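# Stand the coat stand upright inside the yellow tape

## Task

Get the coat stand upright so that each of its four feet rests fully within the yellow-taped area, with none touching the tape itself. It fails if it topples or is left leaning, and it must stay put without the robot supporting it. At the end the gripper must have released it and the robot must have pulled away.

## Robot and tools

Robot: a Hello Robot Stretch 4 with a single arm. It has an omni-wheel base, a lift that rides up a mast, an arm that telescopes forward, a three-joint wrist (yaw, pitch, roll) and a two-finger gripper. It stands about 1.6 m tall, and no part of the base rim is more than 0.23 m from the base origin. Now and then a loose object may get nudged by something outside the robot's control.

Frames: the base frame sits on the floor under the base centre, with x ahead, y to the left and z up. hand_pose is reported in this frame and marks a point between the open fingertips; with all wrist joints at 0 its axes line up with the base axes. The printed value may be slightly off. The odometry frame is wherever the base frame was when the scene began.

execute_actions: "actions" is a list holding one action or none; an empty list only reports state and images. "cameras" chooses which images come back: head_camera, head_left_camera, head_right_camera, wrist_camera or all. Omitted, null or ["all"] returns every camera, [] returns none, and an unknown name rejects the call. An action may have "base", "joints" or both, optionally with "pace" and "contact_limits". {"end_of_arm": "enable_torque"} must be sent alone. All motions in one action begin together but may finish at different times.
- base: exactly one key per action, each a relative move measured from the base position in the most recent state report. translate_m drives straight, metres, -2 to 2, positive forward. strafe_m slides sideways, metres, -2 to 2, positive left. rotate_rad turns in place, radians, -3.2 to 3.2, positive counter-clockwise seen from above.
- joints: absolute targets by name. lift_m 0 to 1.2 m. arm_m 0 to 0.55 m extension. wrist_yaw_rad -1.134 to 4.276 (0 points ahead, positive turns left, 3.14 is folded back, above 3.4 the arm may block it). wrist_pitch_rad -1.117 to 4.259 (0 level, 1.57 points down). wrist_roll_rad -1.117 to 4.259 (0 keeps both fingers level; positive turns clockwise viewed from behind). gripper_m -0.038 to 0.141, the fingertip gap in metres; negative values squeeze the fingers together. Completion tolerances: lift and arm ±0.004, yaw and roll ±0.02, pitch ±0.05, gripper ±0.004. A target outside its range is clipped and the result notes it; any other bad value or unknown key rejects the call and nothing moves. A joint or base left out may still be driving toward an earlier target without its status saying so.
- pace: "slow", "default", "fast" or "max". Base linear top speeds 0.1/0.3/0.4/0.6 m/s and turning 1/2/3/4 rad/s in that order; above lift_m 0.2 these are reduced according to lift height, down to 0.3 m/s and 1 rad/s at 1.2.
- contact_limits: only {"arm_m": value}, 0 (gentlest) to 0.75 (firmest), default 0.5; how hard the arm may push before halting.
No action runs beyond 15 s. If a call reports a stop, any later execute_actions, wait or finished_scene calls in that same reply are skipped.

wait: seconds from 0 to 10; the robot keeps its last command and the scene continues. zoom_image: camera plus region [x0, y0, x1, y1] in pixels of that camera's latest full image, top-left origin, at most 504 by 504. Image sizes: head_camera 420x560, head fisheyes 420x672, wrist_camera 616x392. finished_scene: scene = number of the scene being closed; irreversible, and it reports success. Replying with no tool call ends everything.

Results: base_status and joint_status tell how each motion ended: done (for the base, wheels turned the commanded amount even if slipping), off_target (stopped short, may still push), contact_stop_at_<key> (hit something; the part goes slack, a slack lift may sink, slack wheels may roll), limit_stop_at_<name> (a built-in limit), time_out, torque_fault. limit_stop_at_tilt means a lean over 6 degrees; lift, arm and wheels go slack and ignore commands until it levels. limit_stop_at_own_body means a joint nearly hit the robot; move it away instead (likely with pitch below -0.2 and roll below -0.4 or above 4). Slack parts hold again once commanded. on_its_own covers things not commanded by this call; "held at" is a target, not a position. lidar_m: 12 horizontal ranges in metres, 30 degree sectors, first straight ahead, then counter-clockwise (4th left, 7th behind, 10th right); "-" is nothing seen or closer than 0.25 m; it sees from about 0.15 m up and may miss thin legs, clear objects and things behind. wrist_depth_mm: 7x7 grid of median depths, 100 to 2000 mm, read from top left. base_odometry counts wheel rotation, heading -3.142 to 3.142 positive left; if turned_by_wheels and turned_by_imu disagree by over about 0.1 rad, the base slipped or hit something. base_tilt in degrees, forward and right positive, with a fixed bias up to about 1.5. motor_effort is percent of maximum, peak in brackets; wheel positives push the base to turn right.

Gripping: command a gap smaller than the object; squeezing harder pulls it toward the wrist. Neither gripper reading nor done confirms a hold; a firm grip shows as a gripper effort change. Fingertips pressed on a surface may stick; raise the lift.

Avoid: dropping, sliding or knocking over the stand; pushing hard; torque faults (wrist motor overloaded, e.g. by driving the base or arm into something, or over about 2 kg in a level gripper; recover with enable_torque); tipping the robot by turning or driving with over 1 kg held and arm_m above 0.2, or by steady pushing with a high gripper. At scene start, lift_m 0.4 with wrist_yaw_rad 0 in one action unfolds the wrist. Shorter robot motion is better.

Each tool is called after ">>>" by a JSON object that holds its "op" and its "data", one argument or row to a line.

## Session

>>> {"op": "execute_actions", "data": {
  "actions": []
}}

Scene clock: 0.00 s.
base_odometry: x=+0.000 y=+0.000 heading=+0.000 (m, m, rad; odometry frame)
turned_by_wheels: +0.000 (rad since the last result)
turned_by_imu: +0.000 (rad since the last result)
base_tilt: forward=+0.4 right=+0.1 (deg)
lidar_m: 1.80 1.35 1.50 1.55 0.71 0.67 0.73 0.98 2.18 2.28 2.78 1.41
base_status: not commanded
joint_positions: lift_m=+0.291 arm_m=-0.001 wrist_yaw_rad=+3.167 wrist_pitch_rad=-0.002 wrist_roll_rad=+0.015 gripper_m=+0.057
joint_status: not commanded
motor_effort: lift_m=+18 arm_m=+0 wrist_yaw_rad=+0 wrist_pitch_rad=-6 wrist_roll_rad=+1 gripper_m=-3 wheel_0=+0 wheel_1=+0 wheel_2=+0 (%)
hand_pose: x=-0.1208 y=+0.0799 z=+0.4697 quat_wxyz=(-0.013, +0.001, +0.008, +1.000) (m; base frame)
wrist_depth_mm: - 135 1863 1756 1576 1430 1281 / - 124 157 1808 1537 1366 759 / - 118 153 1098 1118 976 931 / - 134 193 1808 1576 1430 1229 / 135 - 1921 1808 1537 1499 1255 / 1576 - 208 1756 190 1397 1229 / 1160 1255 1229 146 1182 1098 991
pictures: head_camera, head_left_camera, head_right_camera, wrist_camera
Images, in order (width x height): head_camera 420x560, head_left_camera 420x672, head_right_camera 420x672, wrist_camera 616x392.

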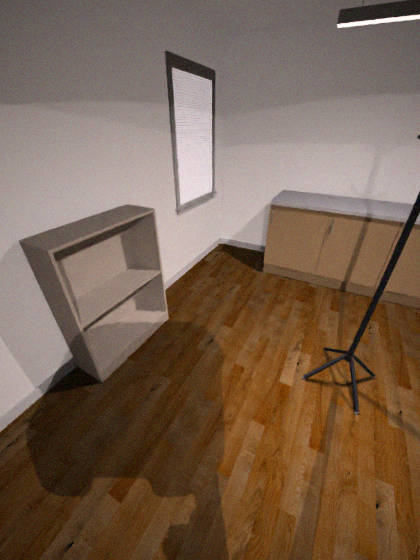

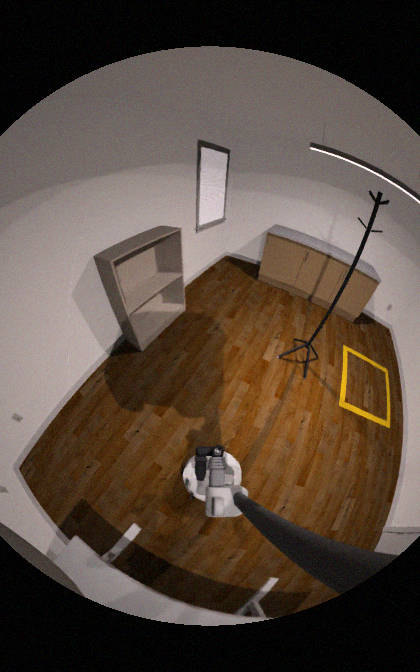

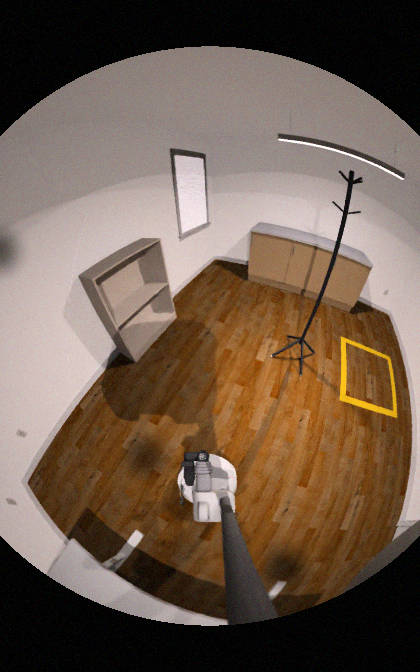

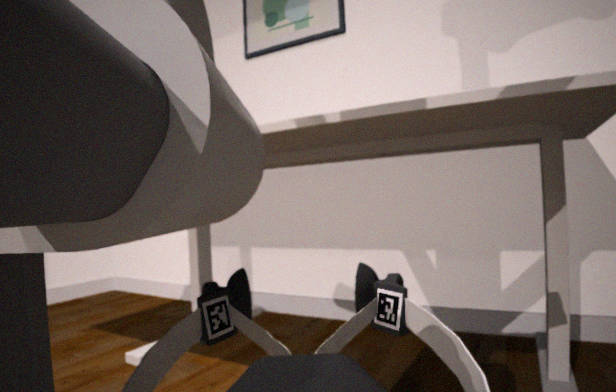

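>>> {"op": "execute_actions", "data": {
  "actions": [
    {"base":{"rotate_rad":-0.5},"joints":{"lift_m":0.5,"wrist_yaw_rad":0,"gripper_m":0.14}}
  ]
}}

Scene clock: 3.73 s.
base_odometry: x=+0.000 y=+0.000 heading=-0.500 (m, m, rad; odometry frame)
turned_by_wheels: -0.500 (rad since the last result)
turned_by_imu: -0.513 (rad since the last result)
base_tilt: forward=+0.3 right=+0.0 (deg)
lidar_m: 1.38 1.75 1.36 1.48 1.57 0.71 0.68 0.69 0.99 2.17 2.28 1.58
base_status: done
joint_positions: lift_m=+0.500 arm_m=-0.001 wrist_yaw_rad=+0.000 wrist_pitch_rad=-0.001 wrist_roll_rad=+0.015 gripper_m=+0.140
joint_status: all done
motor_effort: lift_m=+20(22) arm_m=+0(0) wrist_yaw_rad=-1(5) wrist_pitch_rad=-5(7) wrist_roll_rad=-1(0) gripper_m=-1(3) wheel_0=-1(5) wheel_1=+0(6) wheel_2=-2(7) (%)
hand_pose: x=+0.4584 y=-0.0873 z=+0.6785 quat_wxyz=(+1.000, +0.008, -0.001, +0.000) (m; base frame)
wrist_depth_mm: - - - - - - - / - - - - - - - / - - - - - - - / - - - - - - - / - - - - - - - / - 211 - - - 1863 - / 1863 1661 1863 146 1618 1576 1576
pictures: head_camera, head_left_camera, head_right_camera, wrist_camera
Images, in order (width x height): head_camera 420x560, head_left_camera 420x672, head_right_camera 420x672, wrist_camera 616x392.

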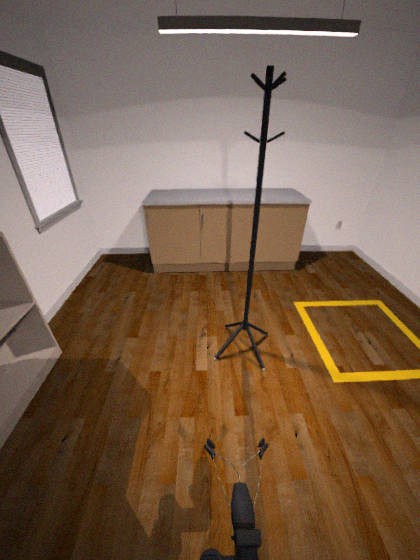

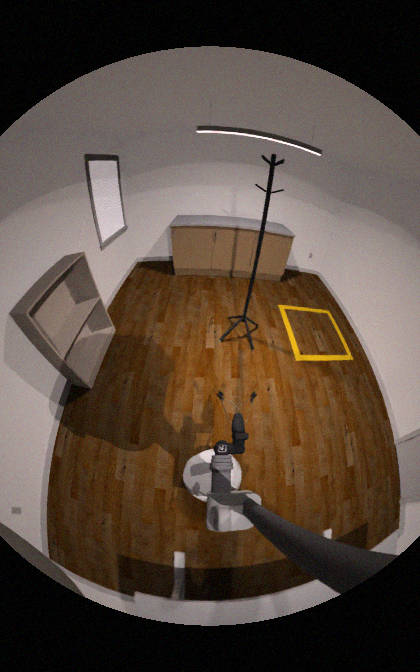

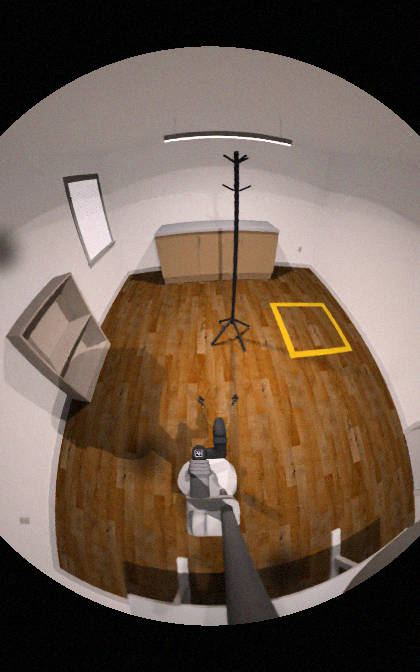

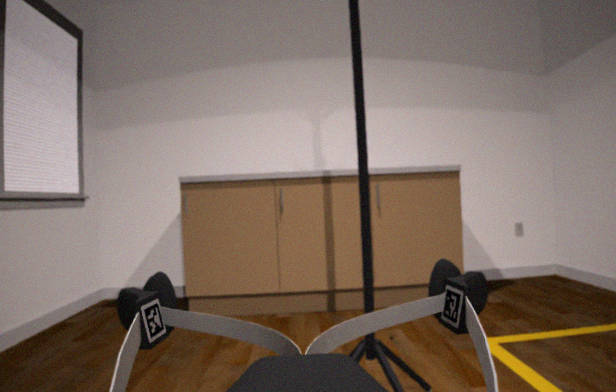

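>>> {"op": "execute_actions", "data": {
  "actions": [
    {"base":{"strafe_m":-0.16},"joints":{"lift_m":0.75}}
  ],
  "cameras": []
}}

>>> {"op": "execute_actions", "data": {
  "actions": [
    {"base":{"translate_m":0.6}}
  ],
  "cameras": ["head_camera","wrist_camera"]
}}

Scene clock: 9.97 s.
base_odometry: x=-0.077 y=-0.140 heading=-0.500 (m, m, rad; odometry frame)
turned_by_wheels: +0.000 (rad since the last result)
turned_by_imu: -0.001 (rad since the last result)
base_tilt: forward=+0.3 right=+0.0 (deg)
lidar_m: 1.28 1.91 1.50 1.66 1.77 0.71 0.67 0.71 0.99 2.00 2.11 2.74
base_status: done
joint_positions: lift_m=+0.750 arm_m=-0.001 wrist_yaw_rad=+0.000 wrist_pitch_rad=-0.001 wrist_roll_rad=+0.015 gripper_m=+0.140
joint_status: all done
motor_effort: lift_m=+20(22) arm_m=+0(0) wrist_yaw_rad=+0(1) wrist_pitch_rad=-5(6) wrist_roll_rad=+1(0) gripper_m=+0(0) wheel_0=+0(8) wheel_1=-1(9) wheel_2=-1(2) (%)
hand_pose: x=+0.4583 y=-0.0874 z=+0.9285 quat_wxyz=(+1.000, +0.008, -0.001, +0.000) (m; base frame)
wrist_depth_mm: - - - - - - - / - - - - - - - / - - - - - - - / - - - - - - - / - - - - - - - / - 211 - - - - - / - - - 146 - - -
pictures: none
No camera images: the call's "cameras" was empty. Leave "cameras" out to get every camera's image.

Scene clock: 13.43 s.
base_odometry: x=+0.450 y=-0.428 heading=-0.500 (m, m, rad; odometry frame)
turned_by_wheels: +0.000 (rad since the last result)
turned_by_imu: -0.002 (rad since the last result)
base_tilt: forward=+0.2 right=-0.1 (deg)
lidar_m: 0.74 2.06 1.41 1.36 1.76 1.39 1.28 1.35 2.11 2.03 2.11 2.11
base_status: done
joint_positions: lift_m=+0.750 arm_m=-0.001 wrist_yaw_rad=+0.000 wrist_pitch_rad=-0.001 wrist_roll_rad=+0.015 gripper_m=+0.140
joint_status: not commanded
motor_effort: lift_m=+20(21) arm_m=+0(0) wrist_yaw_rad=+0(0) wrist_pitch_rad=-7(7) wrist_roll_rad=+0(0) gripper_m=+0(0) wheel_0=+2(5) wheel_1=+1(7) wheel_2=+0(9) (%)
hand_pose: x=+0.4583 y=-0.0874 z=+0.9285 quat_wxyz=(+1.000, +0.008, -0.001, +0.000) (m; base frame)
wrist_depth_mm: - - - - - - - / - - - - - - - / - - - - - - - / - - - - - - - / - 1808 1808 1808 1863 - - / - 212 1863 1863 1921 1921 - / - 1808 1808 146 1808 1983 -
pictures: head_camera, wrist_camera
Images, in order (width x height): head_camera 420x560, wrist_camera 616x392.

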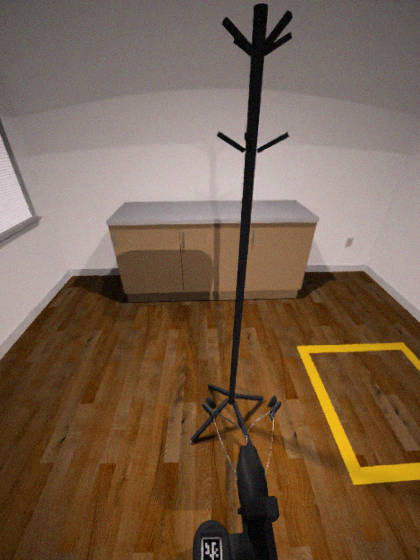

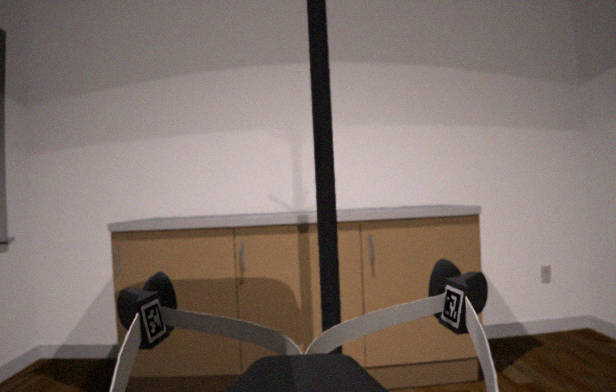

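>>> {"op": "execute_actions", "data": {
  "actions": [
    {"base":{"strafe_m":-0.02},"joints":{"arm_m":0.2}}
  ],
  "cameras": ["head_camera","wrist_camera"]
}}

Scene clock: 17.37 s.
base_odometry: x=+0.440 y=-0.446 heading=-0.500 (m, m, rad; odometry frame)
turned_by_wheels: +0.000 (rad since the last result)
turned_by_imu: -0.001 (rad since the last result)
base_tilt: forward=+0.3 right=+0.2 (deg)
lidar_m: 0.73 2.07 1.44 1.39 1.75 1.37 1.29 1.33 2.10 2.02 2.08 0.70
base_status: done
joint_positions: lift_m=+0.750 arm_m=+0.199 wrist_yaw_rad=+0.000 wrist_pitch_rad=-0.002 wrist_roll_rad=+0.015 gripper_m=+0.140
joint_status: all done
motor_effort: lift_m=+20(20) arm_m=+8(7) wrist_yaw_rad=-1(1) wrist_pitch_rad=-5(5) wrist_roll_rad=-1(0) gripper_m=-2(2) wheel_0=-2(5) wheel_1=-1(7) wheel_2=+0(3) (%)
hand_pose: x=+0.6579 y=-0.0874 z=+0.9285 quat_wxyz=(+1.000, +0.008, -0.001, +0.000) (m; base frame)
wrist_depth_mm: - - - - - - - / - - - - - - - / - - - - - - - / - - - - - - - / - 1618 1618 1618 1661 1661 - / - 212 1576 1661 1661 1661 - / - 1618 1618 146 1618 1661 -
pictures: head_camera, wrist_camera
Images, in order (width x height): head_camera 420x560, wrist_camera 616x392.

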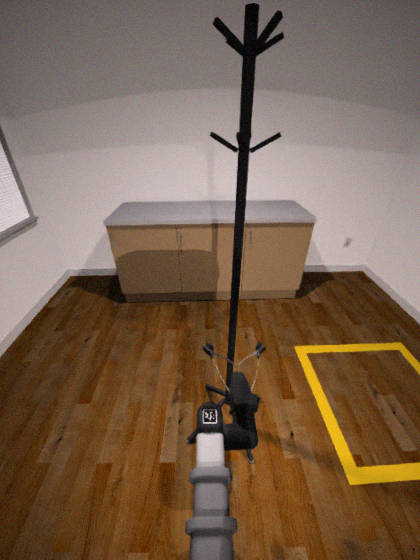

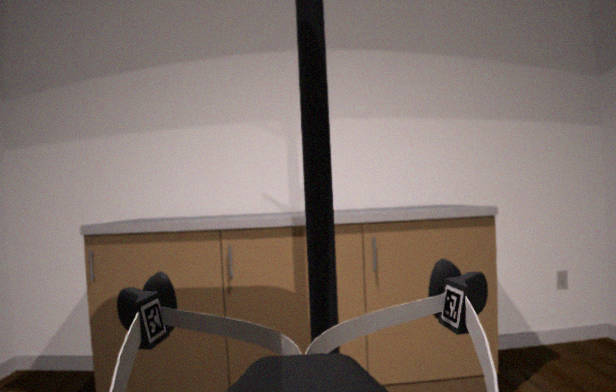

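>>> {"op": "execute_actions", "data": {
  "actions": [
    {"base":{"translate_m":0.13},"pace":"slow"}
  ],
  "cameras": ["head_camera","wrist_camera"]
}}

Scene clock: 21.20 s.
base_odometry: x=+0.554 y=-0.508 heading=-0.500 (m, m, rad; odometry frame)
turned_by_wheels: +0.000 (rad since the last result)
turned_by_imu: -0.001 (rad since the last result)
base_tilt: forward=+0.3 right=+0.0 (deg)
lidar_m: 0.61 1.95 1.45 1.37 1.79 1.54 1.44 1.49 2.09 2.01 2.08 0.56
base_status: done
joint_positions: lift_m=+0.750 arm_m=+0.199 wrist_yaw_rad=+0.000 wrist_pitch_rad=-0.002 wrist_roll_rad=+0.015 gripper_m=+0.140
joint_status: not commanded
motor_effort: lift_m=+20(20) arm_m=+8(8) wrist_yaw_rad=+0(0) wrist_pitch_rad=-7(4) wrist_roll_rad=-1(1) gripper_m=+0(0) wheel_0=+1(3) wheel_1=+2(6) wheel_2=-3(7) (%)
hand_pose: x=+0.6579 y=-0.0874 z=+0.9285 quat_wxyz=(+1.000, +0.008, -0.001, +0.000) (m; base frame)
wrist_depth_mm: - - - - - - - / - - - - - - - / - - - - - - - / - - - 1464 - - - / - 1499 1499 303 1537 1537 - / - 211 1499 1499 1537 1537 - / - 1464 1499 146 1499 1537 -
pictures: head_camera, wrist_camera
Images, in order (width x height): head_camera 420x560, wrist_camera 616x392.

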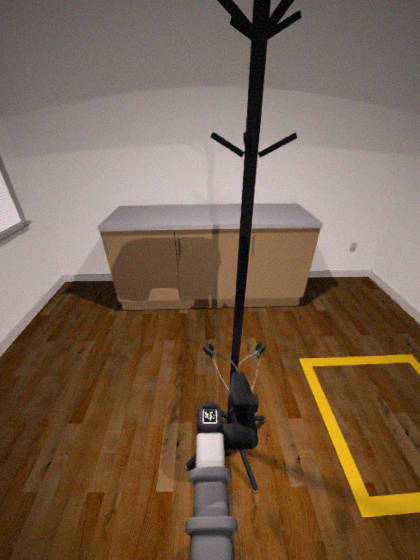

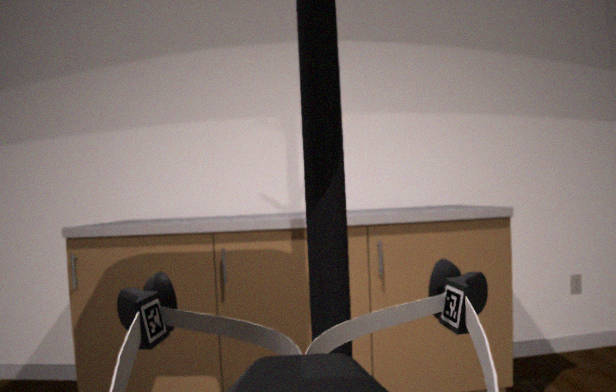

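>>> {"op": "execute_actions", "data": {
  "actions": [
    {"base":{"strafe_m":-0.018},"joints":{"arm_m":0.26},"pace":"slow"}
  ],
  "cameras": []
}}

>>> {"op": "execute_actions", "data": {
  "actions": [
    {"joints":{"gripper_m":0.0}}
  ],
  "cameras": ["head_camera","wrist_camera"]
}}

Scene clock: 24.30 s.
base_odometry: x=+0.546 y=-0.524 heading=-0.501 (m, m, rad; odometry frame)
turned_by_wheels: +0.000 (rad since the last result)
turned_by_imu: -0.001 (rad since the last result)
base_tilt: forward=+0.3 right=+0.1 (deg)
lidar_m: 0.64 1.96 1.46 1.39 1.81 1.54 1.43 1.46 2.08 1.98 2.07 0.60
base_status: done
joint_positions: lift_m=+0.750 arm_m=+0.258 wrist_yaw_rad=+0.000 wrist_pitch_rad=-0.002 wrist_roll_rad=+0.015 gripper_m=+0.140
joint_status: all done
motor_effort: lift_m=+20(20) arm_m=+8(8) wrist_yaw_rad=+0(1) wrist_pitch_rad=-5(6) wrist_roll_rad=+0(1) gripper_m=-3(0) wheel_0=+1(4) wheel_1=-3(5) wheel_2=+0(3) (%)
hand_pose: x=+0.7179 y=-0.0874 z=+0.9285 quat_wxyz=(+1.000, +0.008, -0.001, +0.000) (m; base frame)
wrist_depth_mm: - - - - - - - / - - - 240 - - - / - - - 237 - - - / - - - 236 - - - / 1397 1397 1430 236 1464 1464 - / - 211 1397 232 1464 1464 - / - 1430 1397 146 1430 1464 -
pictures: none
No camera images: the call's "cameras" was empty. Leave "cameras" out to get every camera's image.

Scene clock: 26.67 s.
base_odometry: x=+0.546 y=-0.524 heading=-0.501 (m, m, rad; odometry frame)
turned_by_wheels: +0.000 (rad since the last result)
turned_by_imu: -0.001 (rad since the last result)
base_tilt: forward=+0.3 right=+0.0 (deg)
lidar_m: 0.64 1.94 1.48 1.41 1.80 1.53 1.44 1.50 2.07 1.99 2.05 0.57
base_status: not commanded
joint_positions: lift_m=+0.750 arm_m=+0.259 wrist_yaw_rad=-0.001 wrist_pitch_rad=-0.002 wrist_roll_rad=+0.015 gripper_m=+0.000
joint_status: all done
motor_effort: lift_m=+20(20) arm_m=+8(9) wrist_yaw_rad=+2(3) wrist_pitch_rad=-7(7) wrist_roll_rad=-1(0) gripper_m=-11(12) wheel_0=+0(1) wheel_1=-3(3) wheel_2=+0(0) (%)
hand_pose: x=+0.7179 y=-0.0877 z=+0.9285 quat_wxyz=(+1.000, +0.008, -0.001, +0.000) (m; base frame)
wrist_depth_mm: - - - 240 - - - / - - - 243 - - - / - - - 238 - - - / - - - 236 - - - / 1430 1464 1464 235 1464 1464 - / 1397 1430 190 209 185 1464 - / 1921 1397 1366 229 1499 1464 -
pictures: head_camera, wrist_camera
Images, in order (width x height): head_camera 420x560, wrist_camera 616x392.

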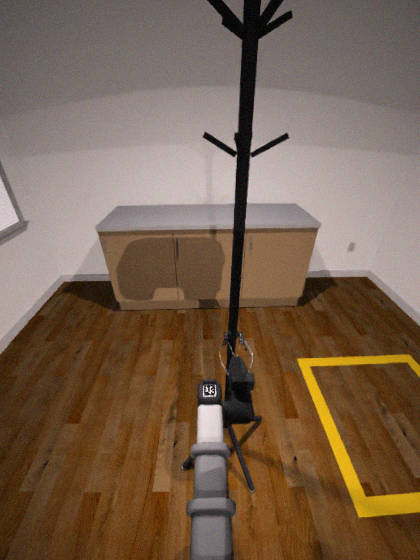

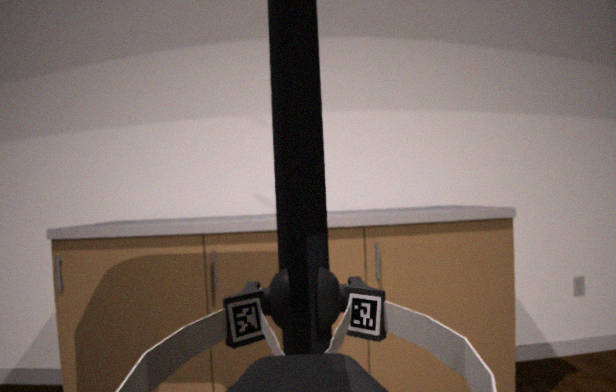

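Gripped. Squeezing harder and testing a lift.

>>> {"op": "execute_actions", "data": {
  "actions": [
    {"joints":{"gripper_m":-0.03}}
  ],
  "cameras": []
}}

>>> {"op": "execute_actions", "data": {
  "actions": [
    {"joints":{"lift_m":0.79},"pace":"slow"}
  ],
  "cameras": ["head_left_camera","head_right_camera","wrist_camera"]
}}

Scene clock: 29.03 s.
base_odometry: x=+0.545 y=-0.524 heading=-0.501 (m, m, rad; odometry frame)
turned_by_wheels: +0.000 (rad since the last result)
turned_by_imu: -0.001 (rad since the last result)
base_tilt: forward=+0.3 right=+0.2 (deg)
lidar_m: 0.63 1.94 1.47 1.40 1.79 1.53 1.45 1.49 2.09 1.98 2.04 0.58
base_status: not commanded
joint_positions: lift_m=+0.750 arm_m=+0.259 wrist_yaw_rad=+0.000 wrist_pitch_rad=-0.001 wrist_roll_rad=+0.015 gripper_m=-0.030
joint_status: all done
motor_effort: lift_m=+20(20) arm_m=+8(8) wrist_yaw_rad=+0(7) wrist_pitch_rad=-6(6) wrist_roll_rad=-1(1) gripper_m=-13(13) wheel_0=+0(0) wheel_1=-3(3) wheel_2=-2(2) (%)
hand_pose: x=+0.7179 y=-0.0875 z=+0.9285 quat_wxyz=(+1.000, +0.008, -0.001, +0.000) (m; base frame)
wrist_depth_mm: - - - - - - - / - - - 240 - - - / - - - 236 - - - / - - - 236 - - - / 1430 1397 1397 236 1464 1499 - / 1397 1430 1397 198 181 1430 - / - 1430 1366 231 1430 1499 -
pictures: none
No camera images: the call's "cameras" was empty. Leave "cameras" out to get every camera's image.

Scene clock: 30.20 s.
base_odometry: x=+0.545 y=-0.524 heading=-0.501 (m, m, rad; odometry frame)
turned_by_wheels: +0.000 (rad since the last result)
turned_by_imu: +0.000 (rad since the last result)
base_tilt: forward=+0.4 right=+0.1 (deg)
lidar_m: 0.62 1.95 1.48 1.40 1.78 1.53 1.42 1.48 2.08 1.99 2.05 0.58
base_status: not commanded
joint_positions: lift_m=+0.790 arm_m=+0.259 wrist_yaw_rad=+0.000 wrist_pitch_rad=-0.001 wrist_roll_rad=+0.015 gripper_m=-0.030
joint_status: all done
motor_effort: lift_m=+21(21) arm_m=+8(8) wrist_yaw_rad=+0(0) wrist_pitch_rad=-6(6) wrist_roll_rad=+0(0) gripper_m=-13(11) wheel_0=+0(0) wheel_1=-3(3) wheel_2=-1(1) (%)
hand_pose: x=+0.7179 y=-0.0875 z=+0.9684 quat_wxyz=(+1.000, +0.008, -0.001, +0.000) (m; base frame)
wrist_depth_mm: - - - - - - - / - - - 240 - - - / - - - 236 - - - / - - - 235 - - - / - 1397 1397 236 1430 1499 - / 1397 1397 1464 198 181 1499 - / - 1464 1430 230 1464 1499 -
pictures: head_left_camera, head_right_camera, wrist_camera
Images, in order (width x height): head_left_camera 420x672, head_right_camera 420x672, wrist_camera 616x392.

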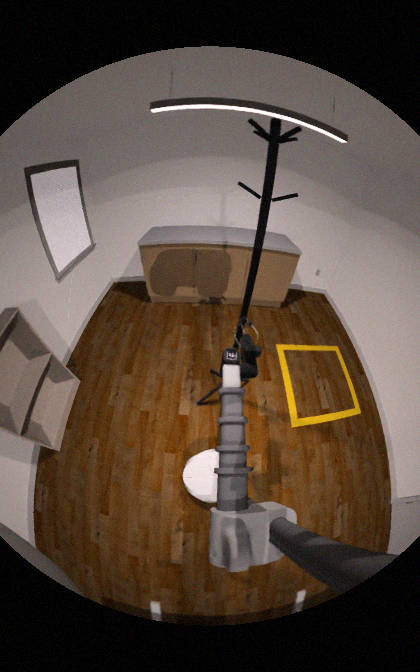

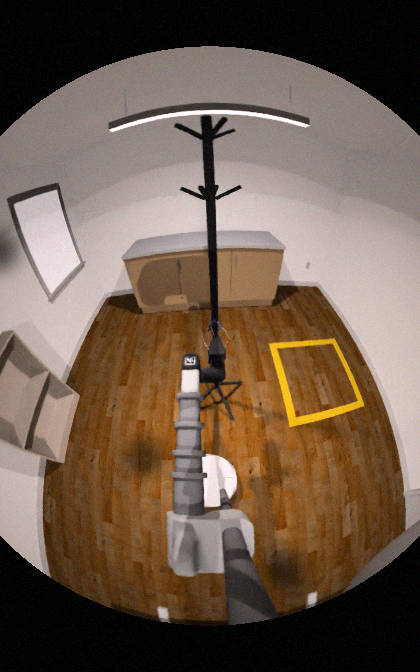

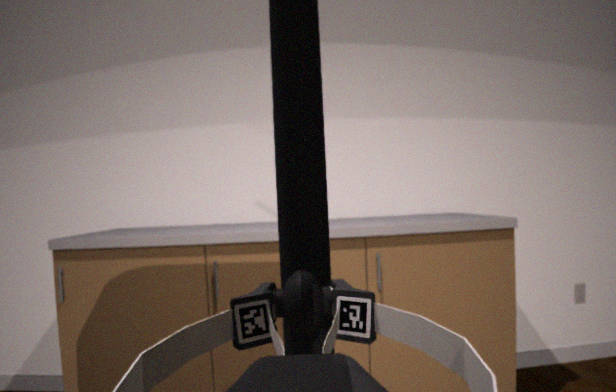

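>>> {"op": "execute_actions", "data": {
  "actions": [
    {"joints":{"gripper_m":0.1,"lift_m":0.75}}
  ],
  "cameras": []
}}

>>> {"op": "execute_actions", "data": {
  "actions": [
    {"base":{"translate_m":0.045},"pace":"slow"}
  ],
  "cameras": []
}}

>>> {"op": "execute_actions", "data": {
  "actions": [
    {"joints":{"gripper_m":-0.03}}
  ],
  "cameras": ["wrist_camera"]
}}

>>> {"op": "execute_actions", "data": {
  "actions": [
    {"joints":{"lift_m":0.79},"pace":"slow"}
  ],
  "cameras": ["head_right_camera","wrist_camera"]
}}

Scene clock: 35.23 s.
base_odometry: x=+0.545 y=-0.524 heading=-0.501 (m, m, rad; odometry frame)
turned_by_wheels: +0.000 (rad since the last result)
turned_by_imu: -0.001 (rad since the last result)
base_tilt: forward=+0.4 right=+0.0 (deg)
lidar_m: 0.61 1.94 1.47 1.41 1.79 1.53 1.42 1.49 2.08 1.99 2.06 0.60
base_status: not commanded
joint_positions: lift_m=+0.750 arm_m=+0.259 wrist_yaw_rad=+0.000 wrist_pitch_rad=-0.002 wrist_roll_rad=+0.015 gripper_m=+0.100
joint_status: all done
motor_effort: lift_m=+16(20) arm_m=+8(8) wrist_yaw_rad=+0(5) wrist_pitch_rad=-6(15) wrist_roll_rad=-1(0) gripper_m=-2(11) wheel_0=-1(1) wheel_1=-1(3) wheel_2=-1(3) (%)
hand_pose: x=+0.7180 y=-0.0874 z=+0.9289 quat_wxyz=(+1.000, +0.008, -0.001, +0.000) (m; base frame)
wrist_depth_mm: - - - 240 - - - / - - - 240 - - - / - - - 236 - - - / - - - 235 - - - / 1397 1464 1430 235 1464 1430 - / 1397 1430 213 239 194 1499 - / 1983 1397 1397 145 1464 1464 -
pictures: none
No camera images: the call's "cameras" was empty. Leave "cameras" out to get every camera's image.

Scene clock: 36.87 s.
base_odometry: x=+0.585 y=-0.545 heading=-0.500 (m, m, rad; odometry frame)
turned_by_wheels: +0.000 (rad since the last result)
turned_by_imu: +0.000 (rad since the last result)
base_tilt: forward=+0.3 right=+0.0 (deg)
lidar_m: 0.58 1.89 1.46 1.41 1.81 1.56 1.47 1.53 2.06 1.99 2.07 0.69
base_status: done
joint_positions: lift_m=+0.750 arm_m=+0.259 wrist_yaw_rad=+0.000 wrist_pitch_rad=-0.002 wrist_roll_rad=+0.015 gripper_m=+0.100
joint_status: not commanded
motor_effort: lift_m=+16(16) arm_m=+8(8) wrist_yaw_rad=+0(0) wrist_pitch_rad=-7(7) wrist_roll_rad=-1(1) gripper_m=-2(2) wheel_0=+2(3) wheel_1=+4(3) wheel_2=-1(6) (%)
hand_pose: x=+0.7180 y=-0.0874 z=+0.9289 quat_wxyz=(+1.000, +0.008, -0.001, +0.000) (m; base frame)
wrist_depth_mm: 1983 1983 - 192 - - - / 1983 - - 190 - - - / 1983 1983 1983 188 - - - / 1983 1983 - 187 - - - / 1366 1397 1430 189 1430 1397 - / 1366 1336 213 190 195 1464 - / 1336 1366 1366 145 1464 1397 -
pictures: none
No camera images: the call's "cameras" was empty. Leave "cameras" out to get every camera's image.

Scene clock: 38.87 s.
base_odometry: x=+0.585 y=-0.545 heading=-0.500 (m, m, rad; odometry frame)
turned_by_wheels: +0.000 (rad since the last result)
turned_by_imu: -0.001 (rad since the last result)
base_tilt: forward=+0.3 right=+0.1 (deg)
lidar_m: 0.54 1.92 1.46 1.41 1.80 1.55 1.46 1.54 2.10 1.99 2.06 0.64
base_status: not commanded
joint_positions: lift_m=+0.750 arm_m=+0.259 wrist_yaw_rad=+0.003 wrist_pitch_rad=-0.005 wrist_roll_rad=+0.015 gripper_m=-0.030
joint_status: all done
motor_effort: lift_m=+16(16) arm_m=+6(8) wrist_yaw_rad=-9(9) wrist_pitch_rad=+5(5) wrist_roll_rad=+0(1) gripper_m=-15(16) wheel_0=-2(2) wheel_1=+2(4) wheel_2=+2(2) (%)
hand_pose: x=+0.7186 y=-0.0865 z=+0.9300 quat_wxyz=(+1.000, +0.008, -0.003, +0.002) (m; base frame)
wrist_depth_mm: - - - 170 - - - / 1921 - - 169 - - - / 1983 - - 169 - - - / - 1921 1983 169 - - - / 1366 1336 1336 170 1430 1397 - / 1366 1397 183 169 181 1430 - / 1336 750 1366 167 1397 1397 -
pictures: wrist_camera
Images, in order (width x height): wrist_camera 616x392.

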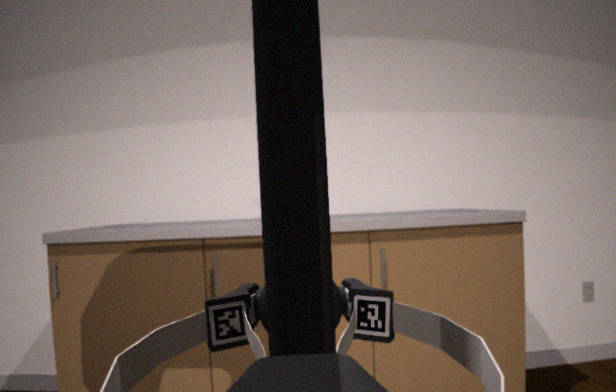

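Scene clock: 40.30 s.
base_odometry: x=+0.585 y=-0.545 heading=-0.500 (m, m, rad; odometry frame)
turned_by_wheels: +0.000 (rad since the last result)
turned_by_imu: +0.000 (rad since the last result)
base_tilt: forward=+0.4 right=+0.0 (deg)
lidar_m: 0.53 1.90 1.45 1.40 1.80 1.54 1.47 1.52 2.09 1.99 2.06 0.56
base_status: not commanded
joint_positions: lift_m=+0.790 arm_m=+0.259 wrist_yaw_rad=+0.006 wrist_pitch_rad=+0.001 wrist_roll_rad=+0.015 gripper_m=-0.030
joint_status: all done
on_its_own: wrist_yaw_rad is at rest, and its effort (-17) is outside its rest range (-13 to +13)
motor_effort: lift_m=+22(27) arm_m=+6(6) wrist_yaw_rad=-17(18) wrist_pitch_rad=-14(66) wrist_roll_rad=+1(0) gripper_m=-14(14) wheel_0=+2(2) wheel_1=+2(2) wheel_2=+4(5) (%)
hand_pose: x=+0.7189 y=-0.0858 z=+0.9675 quat_wxyz=(+1.000, +0.007, +0.001, +0.003) (m; base frame)
wrist_depth_mm: 1983 1921 - 162 - - - / 1921 - - 162 - - - / - 1983 1983 161 - - - / - 1983 - 162 - - - / - 1366 1397 163 1397 1464 - / 1397 1397 207 164 180 1430 - / 1983 1397 1397 160 1397 1397 -
pictures: head_right_camera, wrist_camera
Images, in order (width x height): head_right_camera 420x672, wrist_camera 616x392.

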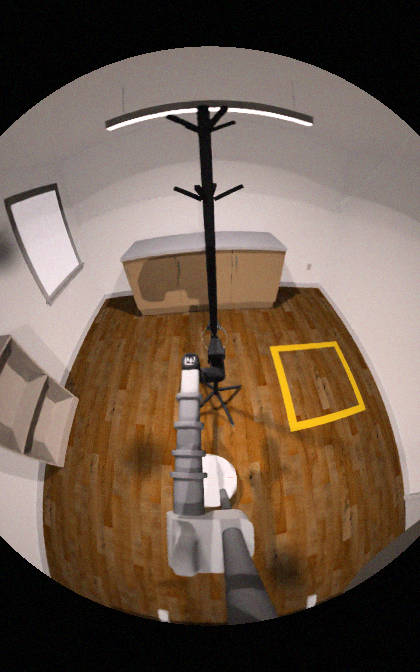

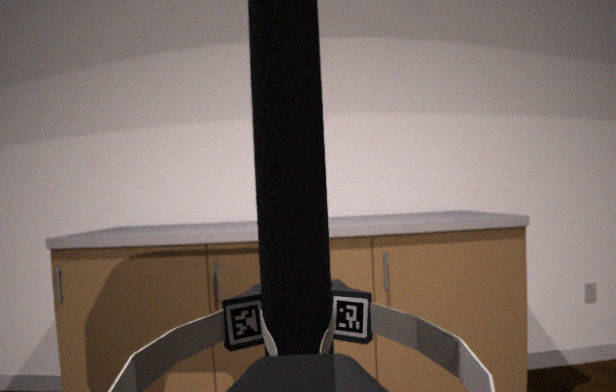

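>>> {"op": "execute_actions", "data": {
  "actions": [
    {"joints":{"gripper_m":0.14,"lift_m":0.76}}
  ],
  "cameras": []
}}

>>> {"op": "execute_actions", "data": {
  "actions": [
    {"joints":{"arm_m":0}}
  ],
  "cameras": []
}}

>>> {"op": "execute_actions", "data": {
  "actions": [
    {"base":{"strafe_m":0.64},"joints":{"lift_m":0.12}}
  ],
  "cameras": []
}}

>>> {"op": "execute_actions", "data": {
  "actions": [
    {"base":{"translate_m":0.81}}
  ],
  "cameras": []
}}

>>> {"op": "execute_actions", "data": {
  "actions": [
    {"base":{"rotate_rad":-1.571}}
  ]
}}

Scene clock: 51.50 s.
base_odometry: x=+0.585 y=-0.545 heading=-0.500 (m, m, rad; odometry frame)
turned_by_wheels: +0.000 (rad since the last result)
turned_by_imu: -0.002 (rad since the last result)
base_tilt: forward=+0.3 right=+0.1 (deg)
lidar_m: 0.56 1.88 1.46 1.41 1.80 1.55 1.47 1.51 2.08 1.99 2.06 0.56
base_status: not commanded
joint_positions: lift_m=+0.760 arm_m=+0.259 wrist_yaw_rad=+0.000 wrist_pitch_rad=-0.002 wrist_roll_rad=+0.015 gripper_m=+0.140
joint_status: all done
motor_effort: lift_m=+16(20) arm_m=+5(5) wrist_yaw_rad=-1(23) wrist_pitch_rad=-6(19) wrist_roll_rad=-1(1) gripper_m=+1(14) wheel_0=+2(2) wheel_1=+2(2) wheel_2=+3(5) (%)
hand_pose: x=+0.7184 y=-0.0873 z=+0.9389 quat_wxyz=(+1.000, +0.008, -0.001, +0.000) (m; base frame)
wrist_depth_mm: 1983 1983 - 190 - - - / 1983 - - 186 - - - / 1983 1921 - 185 - - - / - - - 182 - - - / 1336 1397 1366 182 1430 1397 - / 1366 211 1366 180 1366 1397 - / 1336 1397 1397 146 1430 1430 -
pictures: none
No camera images: the call's "cameras" was empty. Leave "cameras" out to get every camera's image.

Scene clock: 53.40 s.
base_odometry: x=+0.585 y=-0.545 heading=-0.500 (m, m, rad; odometry frame)
turned_by_wheels: +0.000 (rad since the last result)
turned_by_imu: -0.001 (rad since the last result)
base_tilt: forward=+0.3 right=-0.1 (deg)
lidar_m: 0.56 1.91 1.44 1.39 1.81 1.54 1.46 1.51 2.08 1.98 2.08 0.56
base_status: not commanded
joint_positions: lift_m=+0.760 arm_m=+0.002 wrist_yaw_rad=+0.000 wrist_pitch_rad=-0.001 wrist_roll_rad=+0.015 gripper_m=+0.140
joint_status: all done
motor_effort: lift_m=+16(16) arm_m=-9(8) wrist_yaw_rad=+0(1) wrist_pitch_rad=-5(9) wrist_roll_rad=-1(1) gripper_m=-1(0) wheel_0=+1(2) wheel_1=+2(2) wheel_2=+3(3) (%)
hand_pose: x=+0.4609 y=-0.0875 z=+0.9388 quat_wxyz=(+1.000, +0.008, -0.001, +0.000) (m; base frame)
wrist_depth_mm: - - - - - - - / - - - - - - - / - - - - - - - / - - - - - - - / - 1618 1661 1661 1708 1661 - / - 212 1661 1661 1661 1661 - / - 1618 1661 146 1661 1661 -
pictures: none
No camera images: the call's "cameras" was empty. Leave "cameras" out to get every camera's image.

Scene clock: 56.87 s.
base_odometry: x=+0.892 y=+0.016 heading=-0.500 (m, m, rad; odometry frame)
turned_by_wheels: +0.000 (rad since the last result)
turned_by_imu: -0.003 (rad since the last result)
base_tilt: forward=+0.3 right=+0.1 (deg)
lidar_m: 1.80 1.54 0.79 0.75 1.10 1.52 1.46 1.56 2.07 2.63 0.86 0.78
base_status: done
joint_positions: lift_m=+0.120 arm_m=+0.002 wrist_yaw_rad=+0.000 wrist_pitch_rad=-0.001 wrist_roll_rad=+0.015 gripper_m=+0.140
joint_status: all done
motor_effort: lift_m=+16(16) arm_m=-9(8) wrist_yaw_rad=+0(0) wrist_pitch_rad=-6(6) wrist_roll_rad=-1(1) gripper_m=+0(1) wheel_0=+0(12) wheel_1=-1(9) wheel_2=+1(2) (%)
hand_pose: x=+0.4609 y=-0.0874 z=+0.2988 quat_wxyz=(+1.000, +0.008, -0.001, +0.000) (m; base frame)
wrist_depth_mm: 1808 - - - - - - / 1863 - - 1618 1708 1708 1756 / 1808 - - 1708 1661 1661 1708 / 1808 - - 1708 1661 1708 1708 / 1863 - 1921 1661 1708 1708 1708 / 1308 213 1281 1229 976 917 1060 / 878 809 854 146 820 759 741
pictures: none
No camera images: the call's "cameras" was empty. Leave "cameras" out to get every camera's image.

Scene clock: 61.07 s.
base_odometry: x=+1.603 y=-0.372 heading=-0.500 (m, m, rad; odometry frame)
turned_by_wheels: +0.000 (rad since the last result)
turned_by_imu: -0.002 (rad since the last result)
base_tilt: forward=+0.4 right=+0.1 (deg)
lidar_m: 0.99 1.56 1.11 0.79 0.80 1.11 3.07 2.38 0.58 0.60 1.48 1.04
base_status: done
joint_positions: lift_m=+0.120 arm_m=+0.002 wrist_yaw_rad=+0.000 wrist_pitch_rad=-0.001 wrist_roll_rad=+0.015 gripper_m=+0.140
joint_status: not commanded
motor_effort: lift_m=+17(17) arm_m=-9(9) wrist_yaw_rad=+0(0) wrist_pitch_rad=-8(7) wrist_roll_rad=+0(0) gripper_m=+0(0) wheel_0=+2(8) wheel_1=+1(8) wheel_2=+1(15) (%)
hand_pose: x=+0.4609 y=-0.0874 z=+0.2988 quat_wxyz=(+1.000, +0.008, -0.001, +0.000) (m; base frame)
wrist_depth_mm: 1430 1430 820 831 831 854 866 / 1464 1430 831 820 831 854 866 / 1397 1430 831 809 842 831 842 / 1430 1430 820 831 842 831 854 / 1464 1430 820 842 831 842 842 / 1281 211 809 866 820 891 917 / 878 798 820 146 820 759 741
pictures: none
No camera images: the call's "cameras" was empty. Leave "cameras" out to get every camera's image.

Scene clock: 63.13 s.
base_odometry: x=+1.603 y=-0.372 heading=-2.071 (m, m, rad; odometry frame)
turned_by_wheels: -1.571 (rad since the last result)
turned_by_imu: -1.608 (rad since the last result)
base_tilt: forward=+0.2 right=+0.1 (deg)
lidar_m: 0.62 1.55 1.06 0.99 1.60 1.14 0.75 0.77 1.09 2.30 2.32 0.61
base_status: done
joint_positions: lift_m=+0.120 arm_m=+0.002 wrist_yaw_rad=+0.000 wrist_pitch_rad=-0.001 wrist_roll_rad=+0.015 gripper_m=+0.140
joint_status: not commanded
motor_effort: lift_m=+17(17) arm_m=-9(9) wrist_yaw_rad=+0(1) wrist_pitch_rad=-8(7) wrist_roll_rad=-1(0) gripper_m=+1(1) wheel_0=+2(10) wheel_1=+1(9) wheel_2=+1(6) (%)
hand_pose: x=+0.4609 y=-0.0875 z=+0.2988 quat_wxyz=(+1.000, +0.008, -0.001, +0.000) (m; base frame)
wrist_depth_mm: - - - - - - - / - - - - - - - / - - - - - - - / - - - - - - - / - - - - - - - / 1308 213 1308 473 512 917 1078 / 891 798 831 146 574 759 750
pictures: head_camera, head_left_camera, head_right_camera, wrist_camera
Images, in order (width x height): head_camera 420x560, head_left_camera 420x672, head_right_camera 420x672, wrist_camera 616x392.

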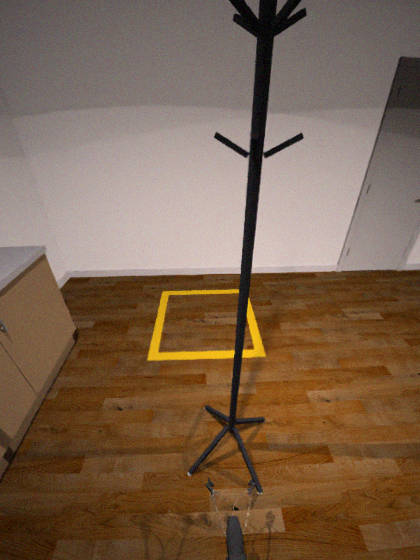

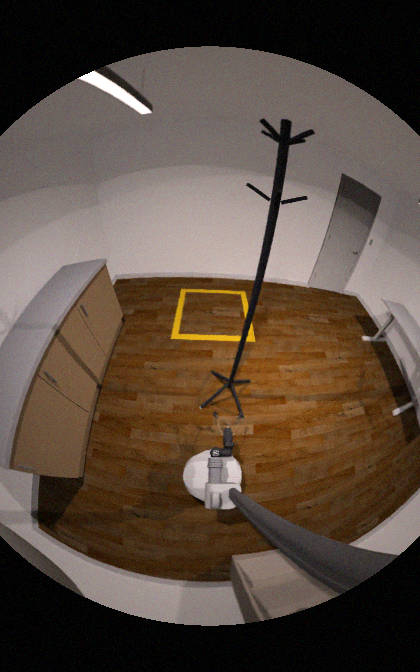

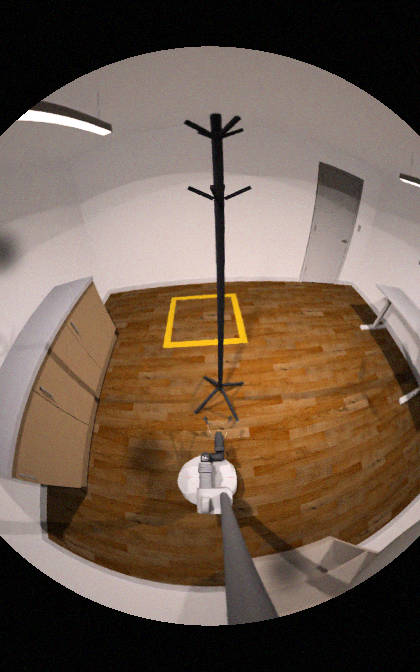

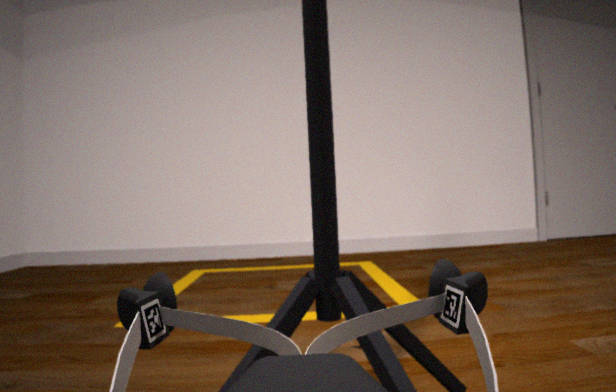

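>>> {"op": "execute_actions", "data": {
  "actions": [
    {"base":{"rotate_rad":0.16},"joints":{"lift_m":0.15}}
  ],
  "cameras": []
}}

>>> {"op": "execute_actions", "data": {
  "actions": [
    {"base":{"strafe_m":-0.15},"joints":{"arm_m":0.15}}
  ],
  "cameras": ["head_camera","wrist_camera"]
}}

Scene clock: 66.83 s.
base_odometry: x=+1.603 y=-0.372 heading=-1.911 (m, m, rad; odometry frame)
turned_by_wheels: +0.160 (rad since the last result)
turned_by_imu: +0.163 (rad since the last result)
base_tilt: forward=+0.3 right=+0.0 (deg)
lidar_m: 0.62 1.29 1.01 1.00 1.34 1.09 0.77 0.82 1.81 2.30 2.52 0.59
base_status: done
joint_positions: lift_m=+0.150 arm_m=+0.002 wrist_yaw_rad=+0.000 wrist_pitch_rad=-0.001 wrist_roll_rad=+0.015 gripper_m=+0.140
joint_status: all done
motor_effort: lift_m=+20(22) arm_m=-9(9) wrist_yaw_rad=+0(0) wrist_pitch_rad=-10(5) wrist_roll_rad=+0(2) gripper_m=-1(0) wheel_0=-1(5) wheel_1=-2(3) wheel_2=-1(6) (%)
hand_pose: x=+0.4609 y=-0.0874 z=+0.3285 quat_wxyz=(+1.000, +0.008, -0.001, +0.000) (m; base frame)
wrist_depth_mm: - - - - - - - / - - - - - - - / 1430 - - - - - - / 1397 - - - - - - / 1430 - - - - - - / 1336 212 1397 1308 445 410 1160 / 976 854 931 146 788 500 809
pictures: none
No camera images: the call's "cameras" was empty. Leave "cameras" out to get every camera's image.

Scene clock: 68.57 s.
base_odometry: x=+1.461 y=-0.322 heading=-1.911 (m, m, rad; odometry frame)
turned_by_wheels: +0.000 (rad since the last result)
turned_by_imu: +0.000 (rad since the last result)
base_tilt: forward=+0.2 right=+0.1 (deg)
lidar_m: 0.57 1.49 1.16 1.17 1.40 1.11 0.77 0.84 1.86 2.15 2.37 0.79
base_status: done
joint_positions: lift_m=+0.150 arm_m=+0.149 wrist_yaw_rad=+0.000 wrist_pitch_rad=-0.002 wrist_roll_rad=+0.015 gripper_m=+0.140
joint_status: all done
motor_effort: lift_m=+20(20) arm_m=+8(8) wrist_yaw_rad=+0(1) wrist_pitch_rad=-7(8) wrist_roll_rad=+0(0) gripper_m=+1(1) wheel_0=-1(7) wheel_1=-1(7) wheel_2=+0(1) (%)
hand_pose: x=+0.6079 y=-0.0874 z=+0.3285 quat_wxyz=(+1.000, +0.008, -0.001, +0.000) (m; base frame)
wrist_depth_mm: - - - - - - - / - - - - - - - / - - - 307 - - - / - - - - - - - / - - - 1983 - - - / 1464 212 1366 298 1060 991 1138 / 960 878 917 146 891 820 798
pictures: head_camera, wrist_camera
Images, in order (width x height): head_camera 420x560, wrist_camera 616x392.

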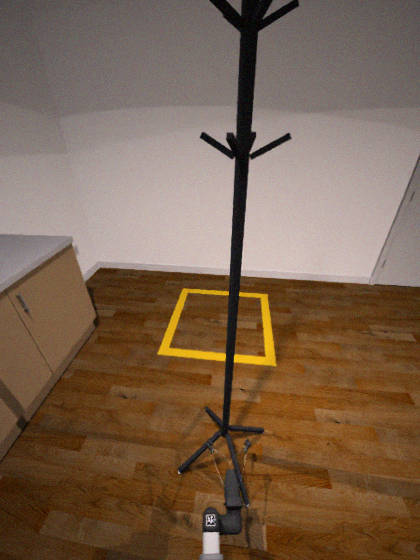

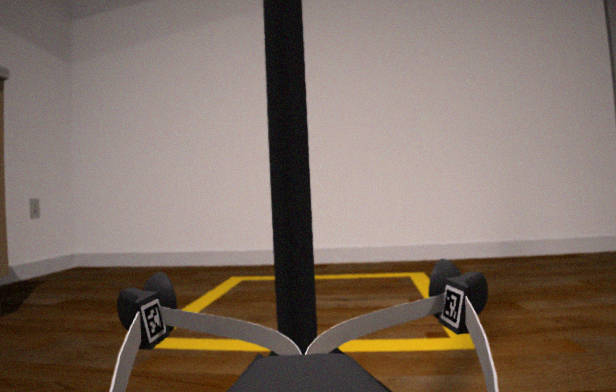

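>>> {"op": "execute_actions", "data": {
  "actions": [
    {"base":{"strafe_m":0.01},"joints":{"arm_m":0.275},"pace":"slow"}
  ],
  "cameras": []
}}

>>> {"op": "execute_actions", "data": {
  "actions": [
    {"joints":{"gripper_m":-0.02}}
  ],
  "cameras": ["wrist_camera"]
}}

>>> {"op": "execute_actions", "data": {
  "actions": [
    {"base":{"translate_m":0.15},"pace":"slow"}
  ],
  "cameras": ["head_camera","wrist_camera"]
}}

Scene clock: 73.83 s.
base_odometry: x=+1.471 y=-0.325 heading=-1.911 (m, m, rad; odometry frame)
turned_by_wheels: +0.000 (rad since the last result)
turned_by_imu: -0.001 (rad since the last result)
base_tilt: forward=+0.3 right=+0.2 (deg)
lidar_m: 0.55 1.47 1.16 1.16 1.39 1.10 0.79 0.85 1.85 2.13 2.35 0.54
base_status: done
joint_positions: lift_m=+0.150 arm_m=+0.273 wrist_yaw_rad=+0.000 wrist_pitch_rad=-0.002 wrist_roll_rad=+0.015 gripper_m=+0.140
joint_status: all done
motor_effort: lift_m=+20(20) arm_m=+8(8) wrist_yaw_rad=+0(0) wrist_pitch_rad=-8(6) wrist_roll_rad=-1(0) gripper_m=+1(0) wheel_0=+0(7) wheel_1=+3(5) wheel_2=+0(0) (%)
hand_pose: x=+0.7329 y=-0.0874 z=+0.3285 quat_wxyz=(+1.000, +0.008, -0.001, +0.000) (m; base frame)
wrist_depth_mm: - - - 175 - - 1983 / - - - 174 - - - / - - - 173 - - - / - - - 173 - - 1921 / - - - 174 - - 1983 / 1397 211 1336 171 1060 1008 1160 / 960 866 931 145 904 809 809
pictures: none
No camera images: the call's "cameras" was empty. Leave "cameras" out to get every camera's image.

Scene clock: 76.33 s.
base_odometry: x=+1.471 y=-0.325 heading=-1.911 (m, m, rad; odometry frame)
turned_by_wheels: +0.000 (rad since the last result)
turned_by_imu: -0.001 (rad since the last result)
base_tilt: forward=+0.2 right=+0.0 (deg)
lidar_m: 0.56 1.46 1.19 1.16 1.38 1.12 0.80 0.86 1.83 2.12 2.33 0.50
base_status: not commanded
joint_positions: lift_m=+0.150 arm_m=+0.274 wrist_yaw_rad=+0.002 wrist_pitch_rad=-0.001 wrist_roll_rad=+0.015 gripper_m=-0.020
joint_status: all done
motor_effort: lift_m=+20(20) arm_m=+4(9) wrist_yaw_rad=-6(6) wrist_pitch_rad=-5(7) wrist_roll_rad=-1(1) gripper_m=-14(13) wheel_0=-2(2) wheel_1=+1(3) wheel_2=+1(1) (%)
hand_pose: x=+0.7339 y=-0.0869 z=+0.3284 quat_wxyz=(+1.000, +0.008, -0.001, +0.001) (m; base frame)
wrist_depth_mm: - - - 167 - - 1983 / - - - 167 - - 1983 / - - - 166 - - 1921 / - - - 166 - - - / - - - 165 - - 1983 / 1430 1430 1229 166 182 1205 1160 / 960 891 831 163 820 759 809
pictures: wrist_camera
Images, in order (width x height): wrist_camera 616x392.

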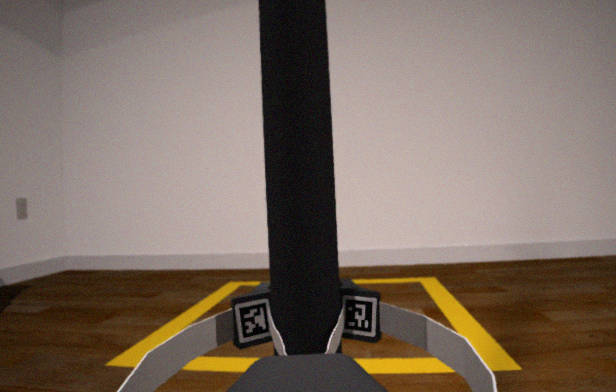

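Scene clock: 79.13 s.
base_odometry: x=+1.421 y=-0.467 heading=-1.911 (m, m, rad; odometry frame)
turned_by_wheels: +0.000 (rad since the last result)
turned_by_imu: -0.001 (rad since the last result)
base_tilt: forward=+0.3 right=+0.1 (deg)
lidar_m: 0.53 1.46 1.15 1.13 1.58 1.26 0.94 1.01 2.13 2.18 2.36 0.53
base_status: done
joint_positions: lift_m=+0.150 arm_m=+0.274 wrist_yaw_rad=-0.005 wrist_pitch_rad=-0.001 wrist_roll_rad=+0.015 gripper_m=-0.020
joint_status: not commanded
motor_effort: lift_m=+20(21) arm_m=+4(4) wrist_yaw_rad=+13(17) wrist_pitch_rad=-5(6) wrist_roll_rad=-2(0) gripper_m=-8(14) wheel_0=+2(4) wheel_1=+4(6) wheel_2=-6(8) (%)
hand_pose: x=+0.7333 y=-0.0888 z=+0.3284 quat_wxyz=(+1.000, +0.008, -0.001, -0.002) (m; base frame)
wrist_depth_mm: - - - 113 1921 1921 1808 / - - - 112 1921 1921 1863 / - - - 112 1921 1983 1863 / - - - 112 1983 1921 1863 / - - - 112 1921 1983 1863 / 1430 1397 182 112 182 1205 1138 / 960 842 831 112 831 759 809
pictures: head_camera, wrist_camera
Images, in order (width x height): head_camera 420x560, wrist_camera 616x392.

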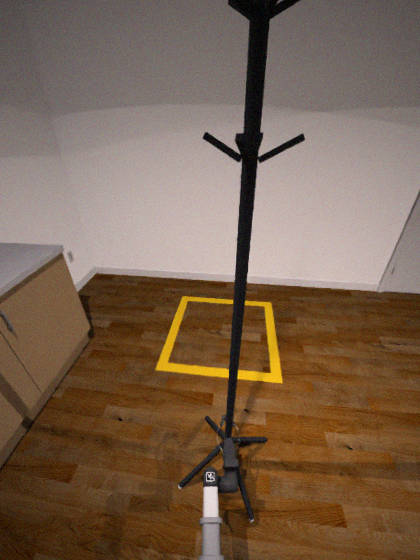

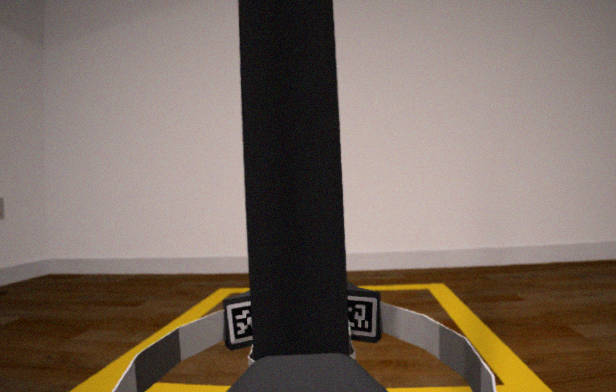

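>>> {"op": "execute_actions", "data": {
  "actions": [
    {"base":{"translate_m":0.3},"pace":"slow"}
  ],
  "cameras": ["head_camera","head_right_camera"]
}}

Scene clock: 84.47 s.
base_odometry: x=+1.321 y=-0.749 heading=-1.911 (m, m, rad; odometry frame)
turned_by_wheels: +0.000 (rad since the last result)
turned_by_imu: -0.003 (rad since the last result)
base_tilt: forward=+0.3 right=+0.1 (deg)
lidar_m: 0.53 1.40 1.10 1.07 1.19 1.58 1.24 1.37 2.23 2.21 2.41 0.51
base_status: done
joint_positions: lift_m=+0.150 arm_m=+0.274 wrist_yaw_rad=-0.005 wrist_pitch_rad=-0.001 wrist_roll_rad=+0.015 gripper_m=-0.020
joint_status: not commanded
motor_effort: lift_m=+20(20) arm_m=+4(3) wrist_yaw_rad=+13(14) wrist_pitch_rad=-8(7) wrist_roll_rad=+0(0) gripper_m=-9(8) wheel_0=+2(6) wheel_1=+3(5) wheel_2=-6(12) (%)
hand_pose: x=+0.7333 y=-0.0888 z=+0.3284 quat_wxyz=(+1.000, +0.008, -0.001, -0.002) (m; base frame)
wrist_depth_mm: 1863 1808 1756 113 1708 1618 1499 / 1863 1808 1756 112 1618 1661 1576 / 1863 1756 1708 112 1661 1618 1576 / 1863 1808 1863 112 1661 1576 1576 / 1921 1808 1808 113 1576 1618 1618 / 1397 1430 181 112 181 1205 1138 / 946 831 831 111 831 750 788
pictures: head_camera, head_right_camera
Images, in order (width x height): head_camera 420x560, head_right_camera 420x672.

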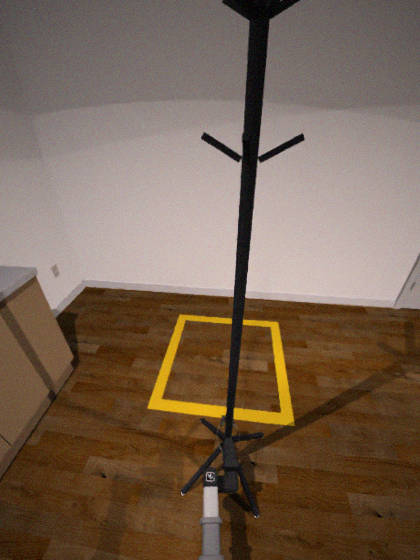

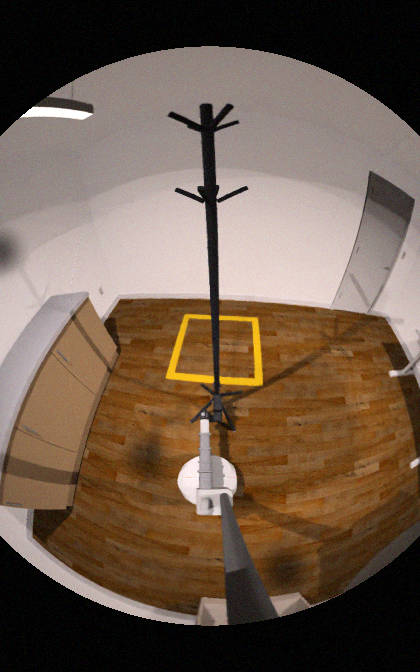

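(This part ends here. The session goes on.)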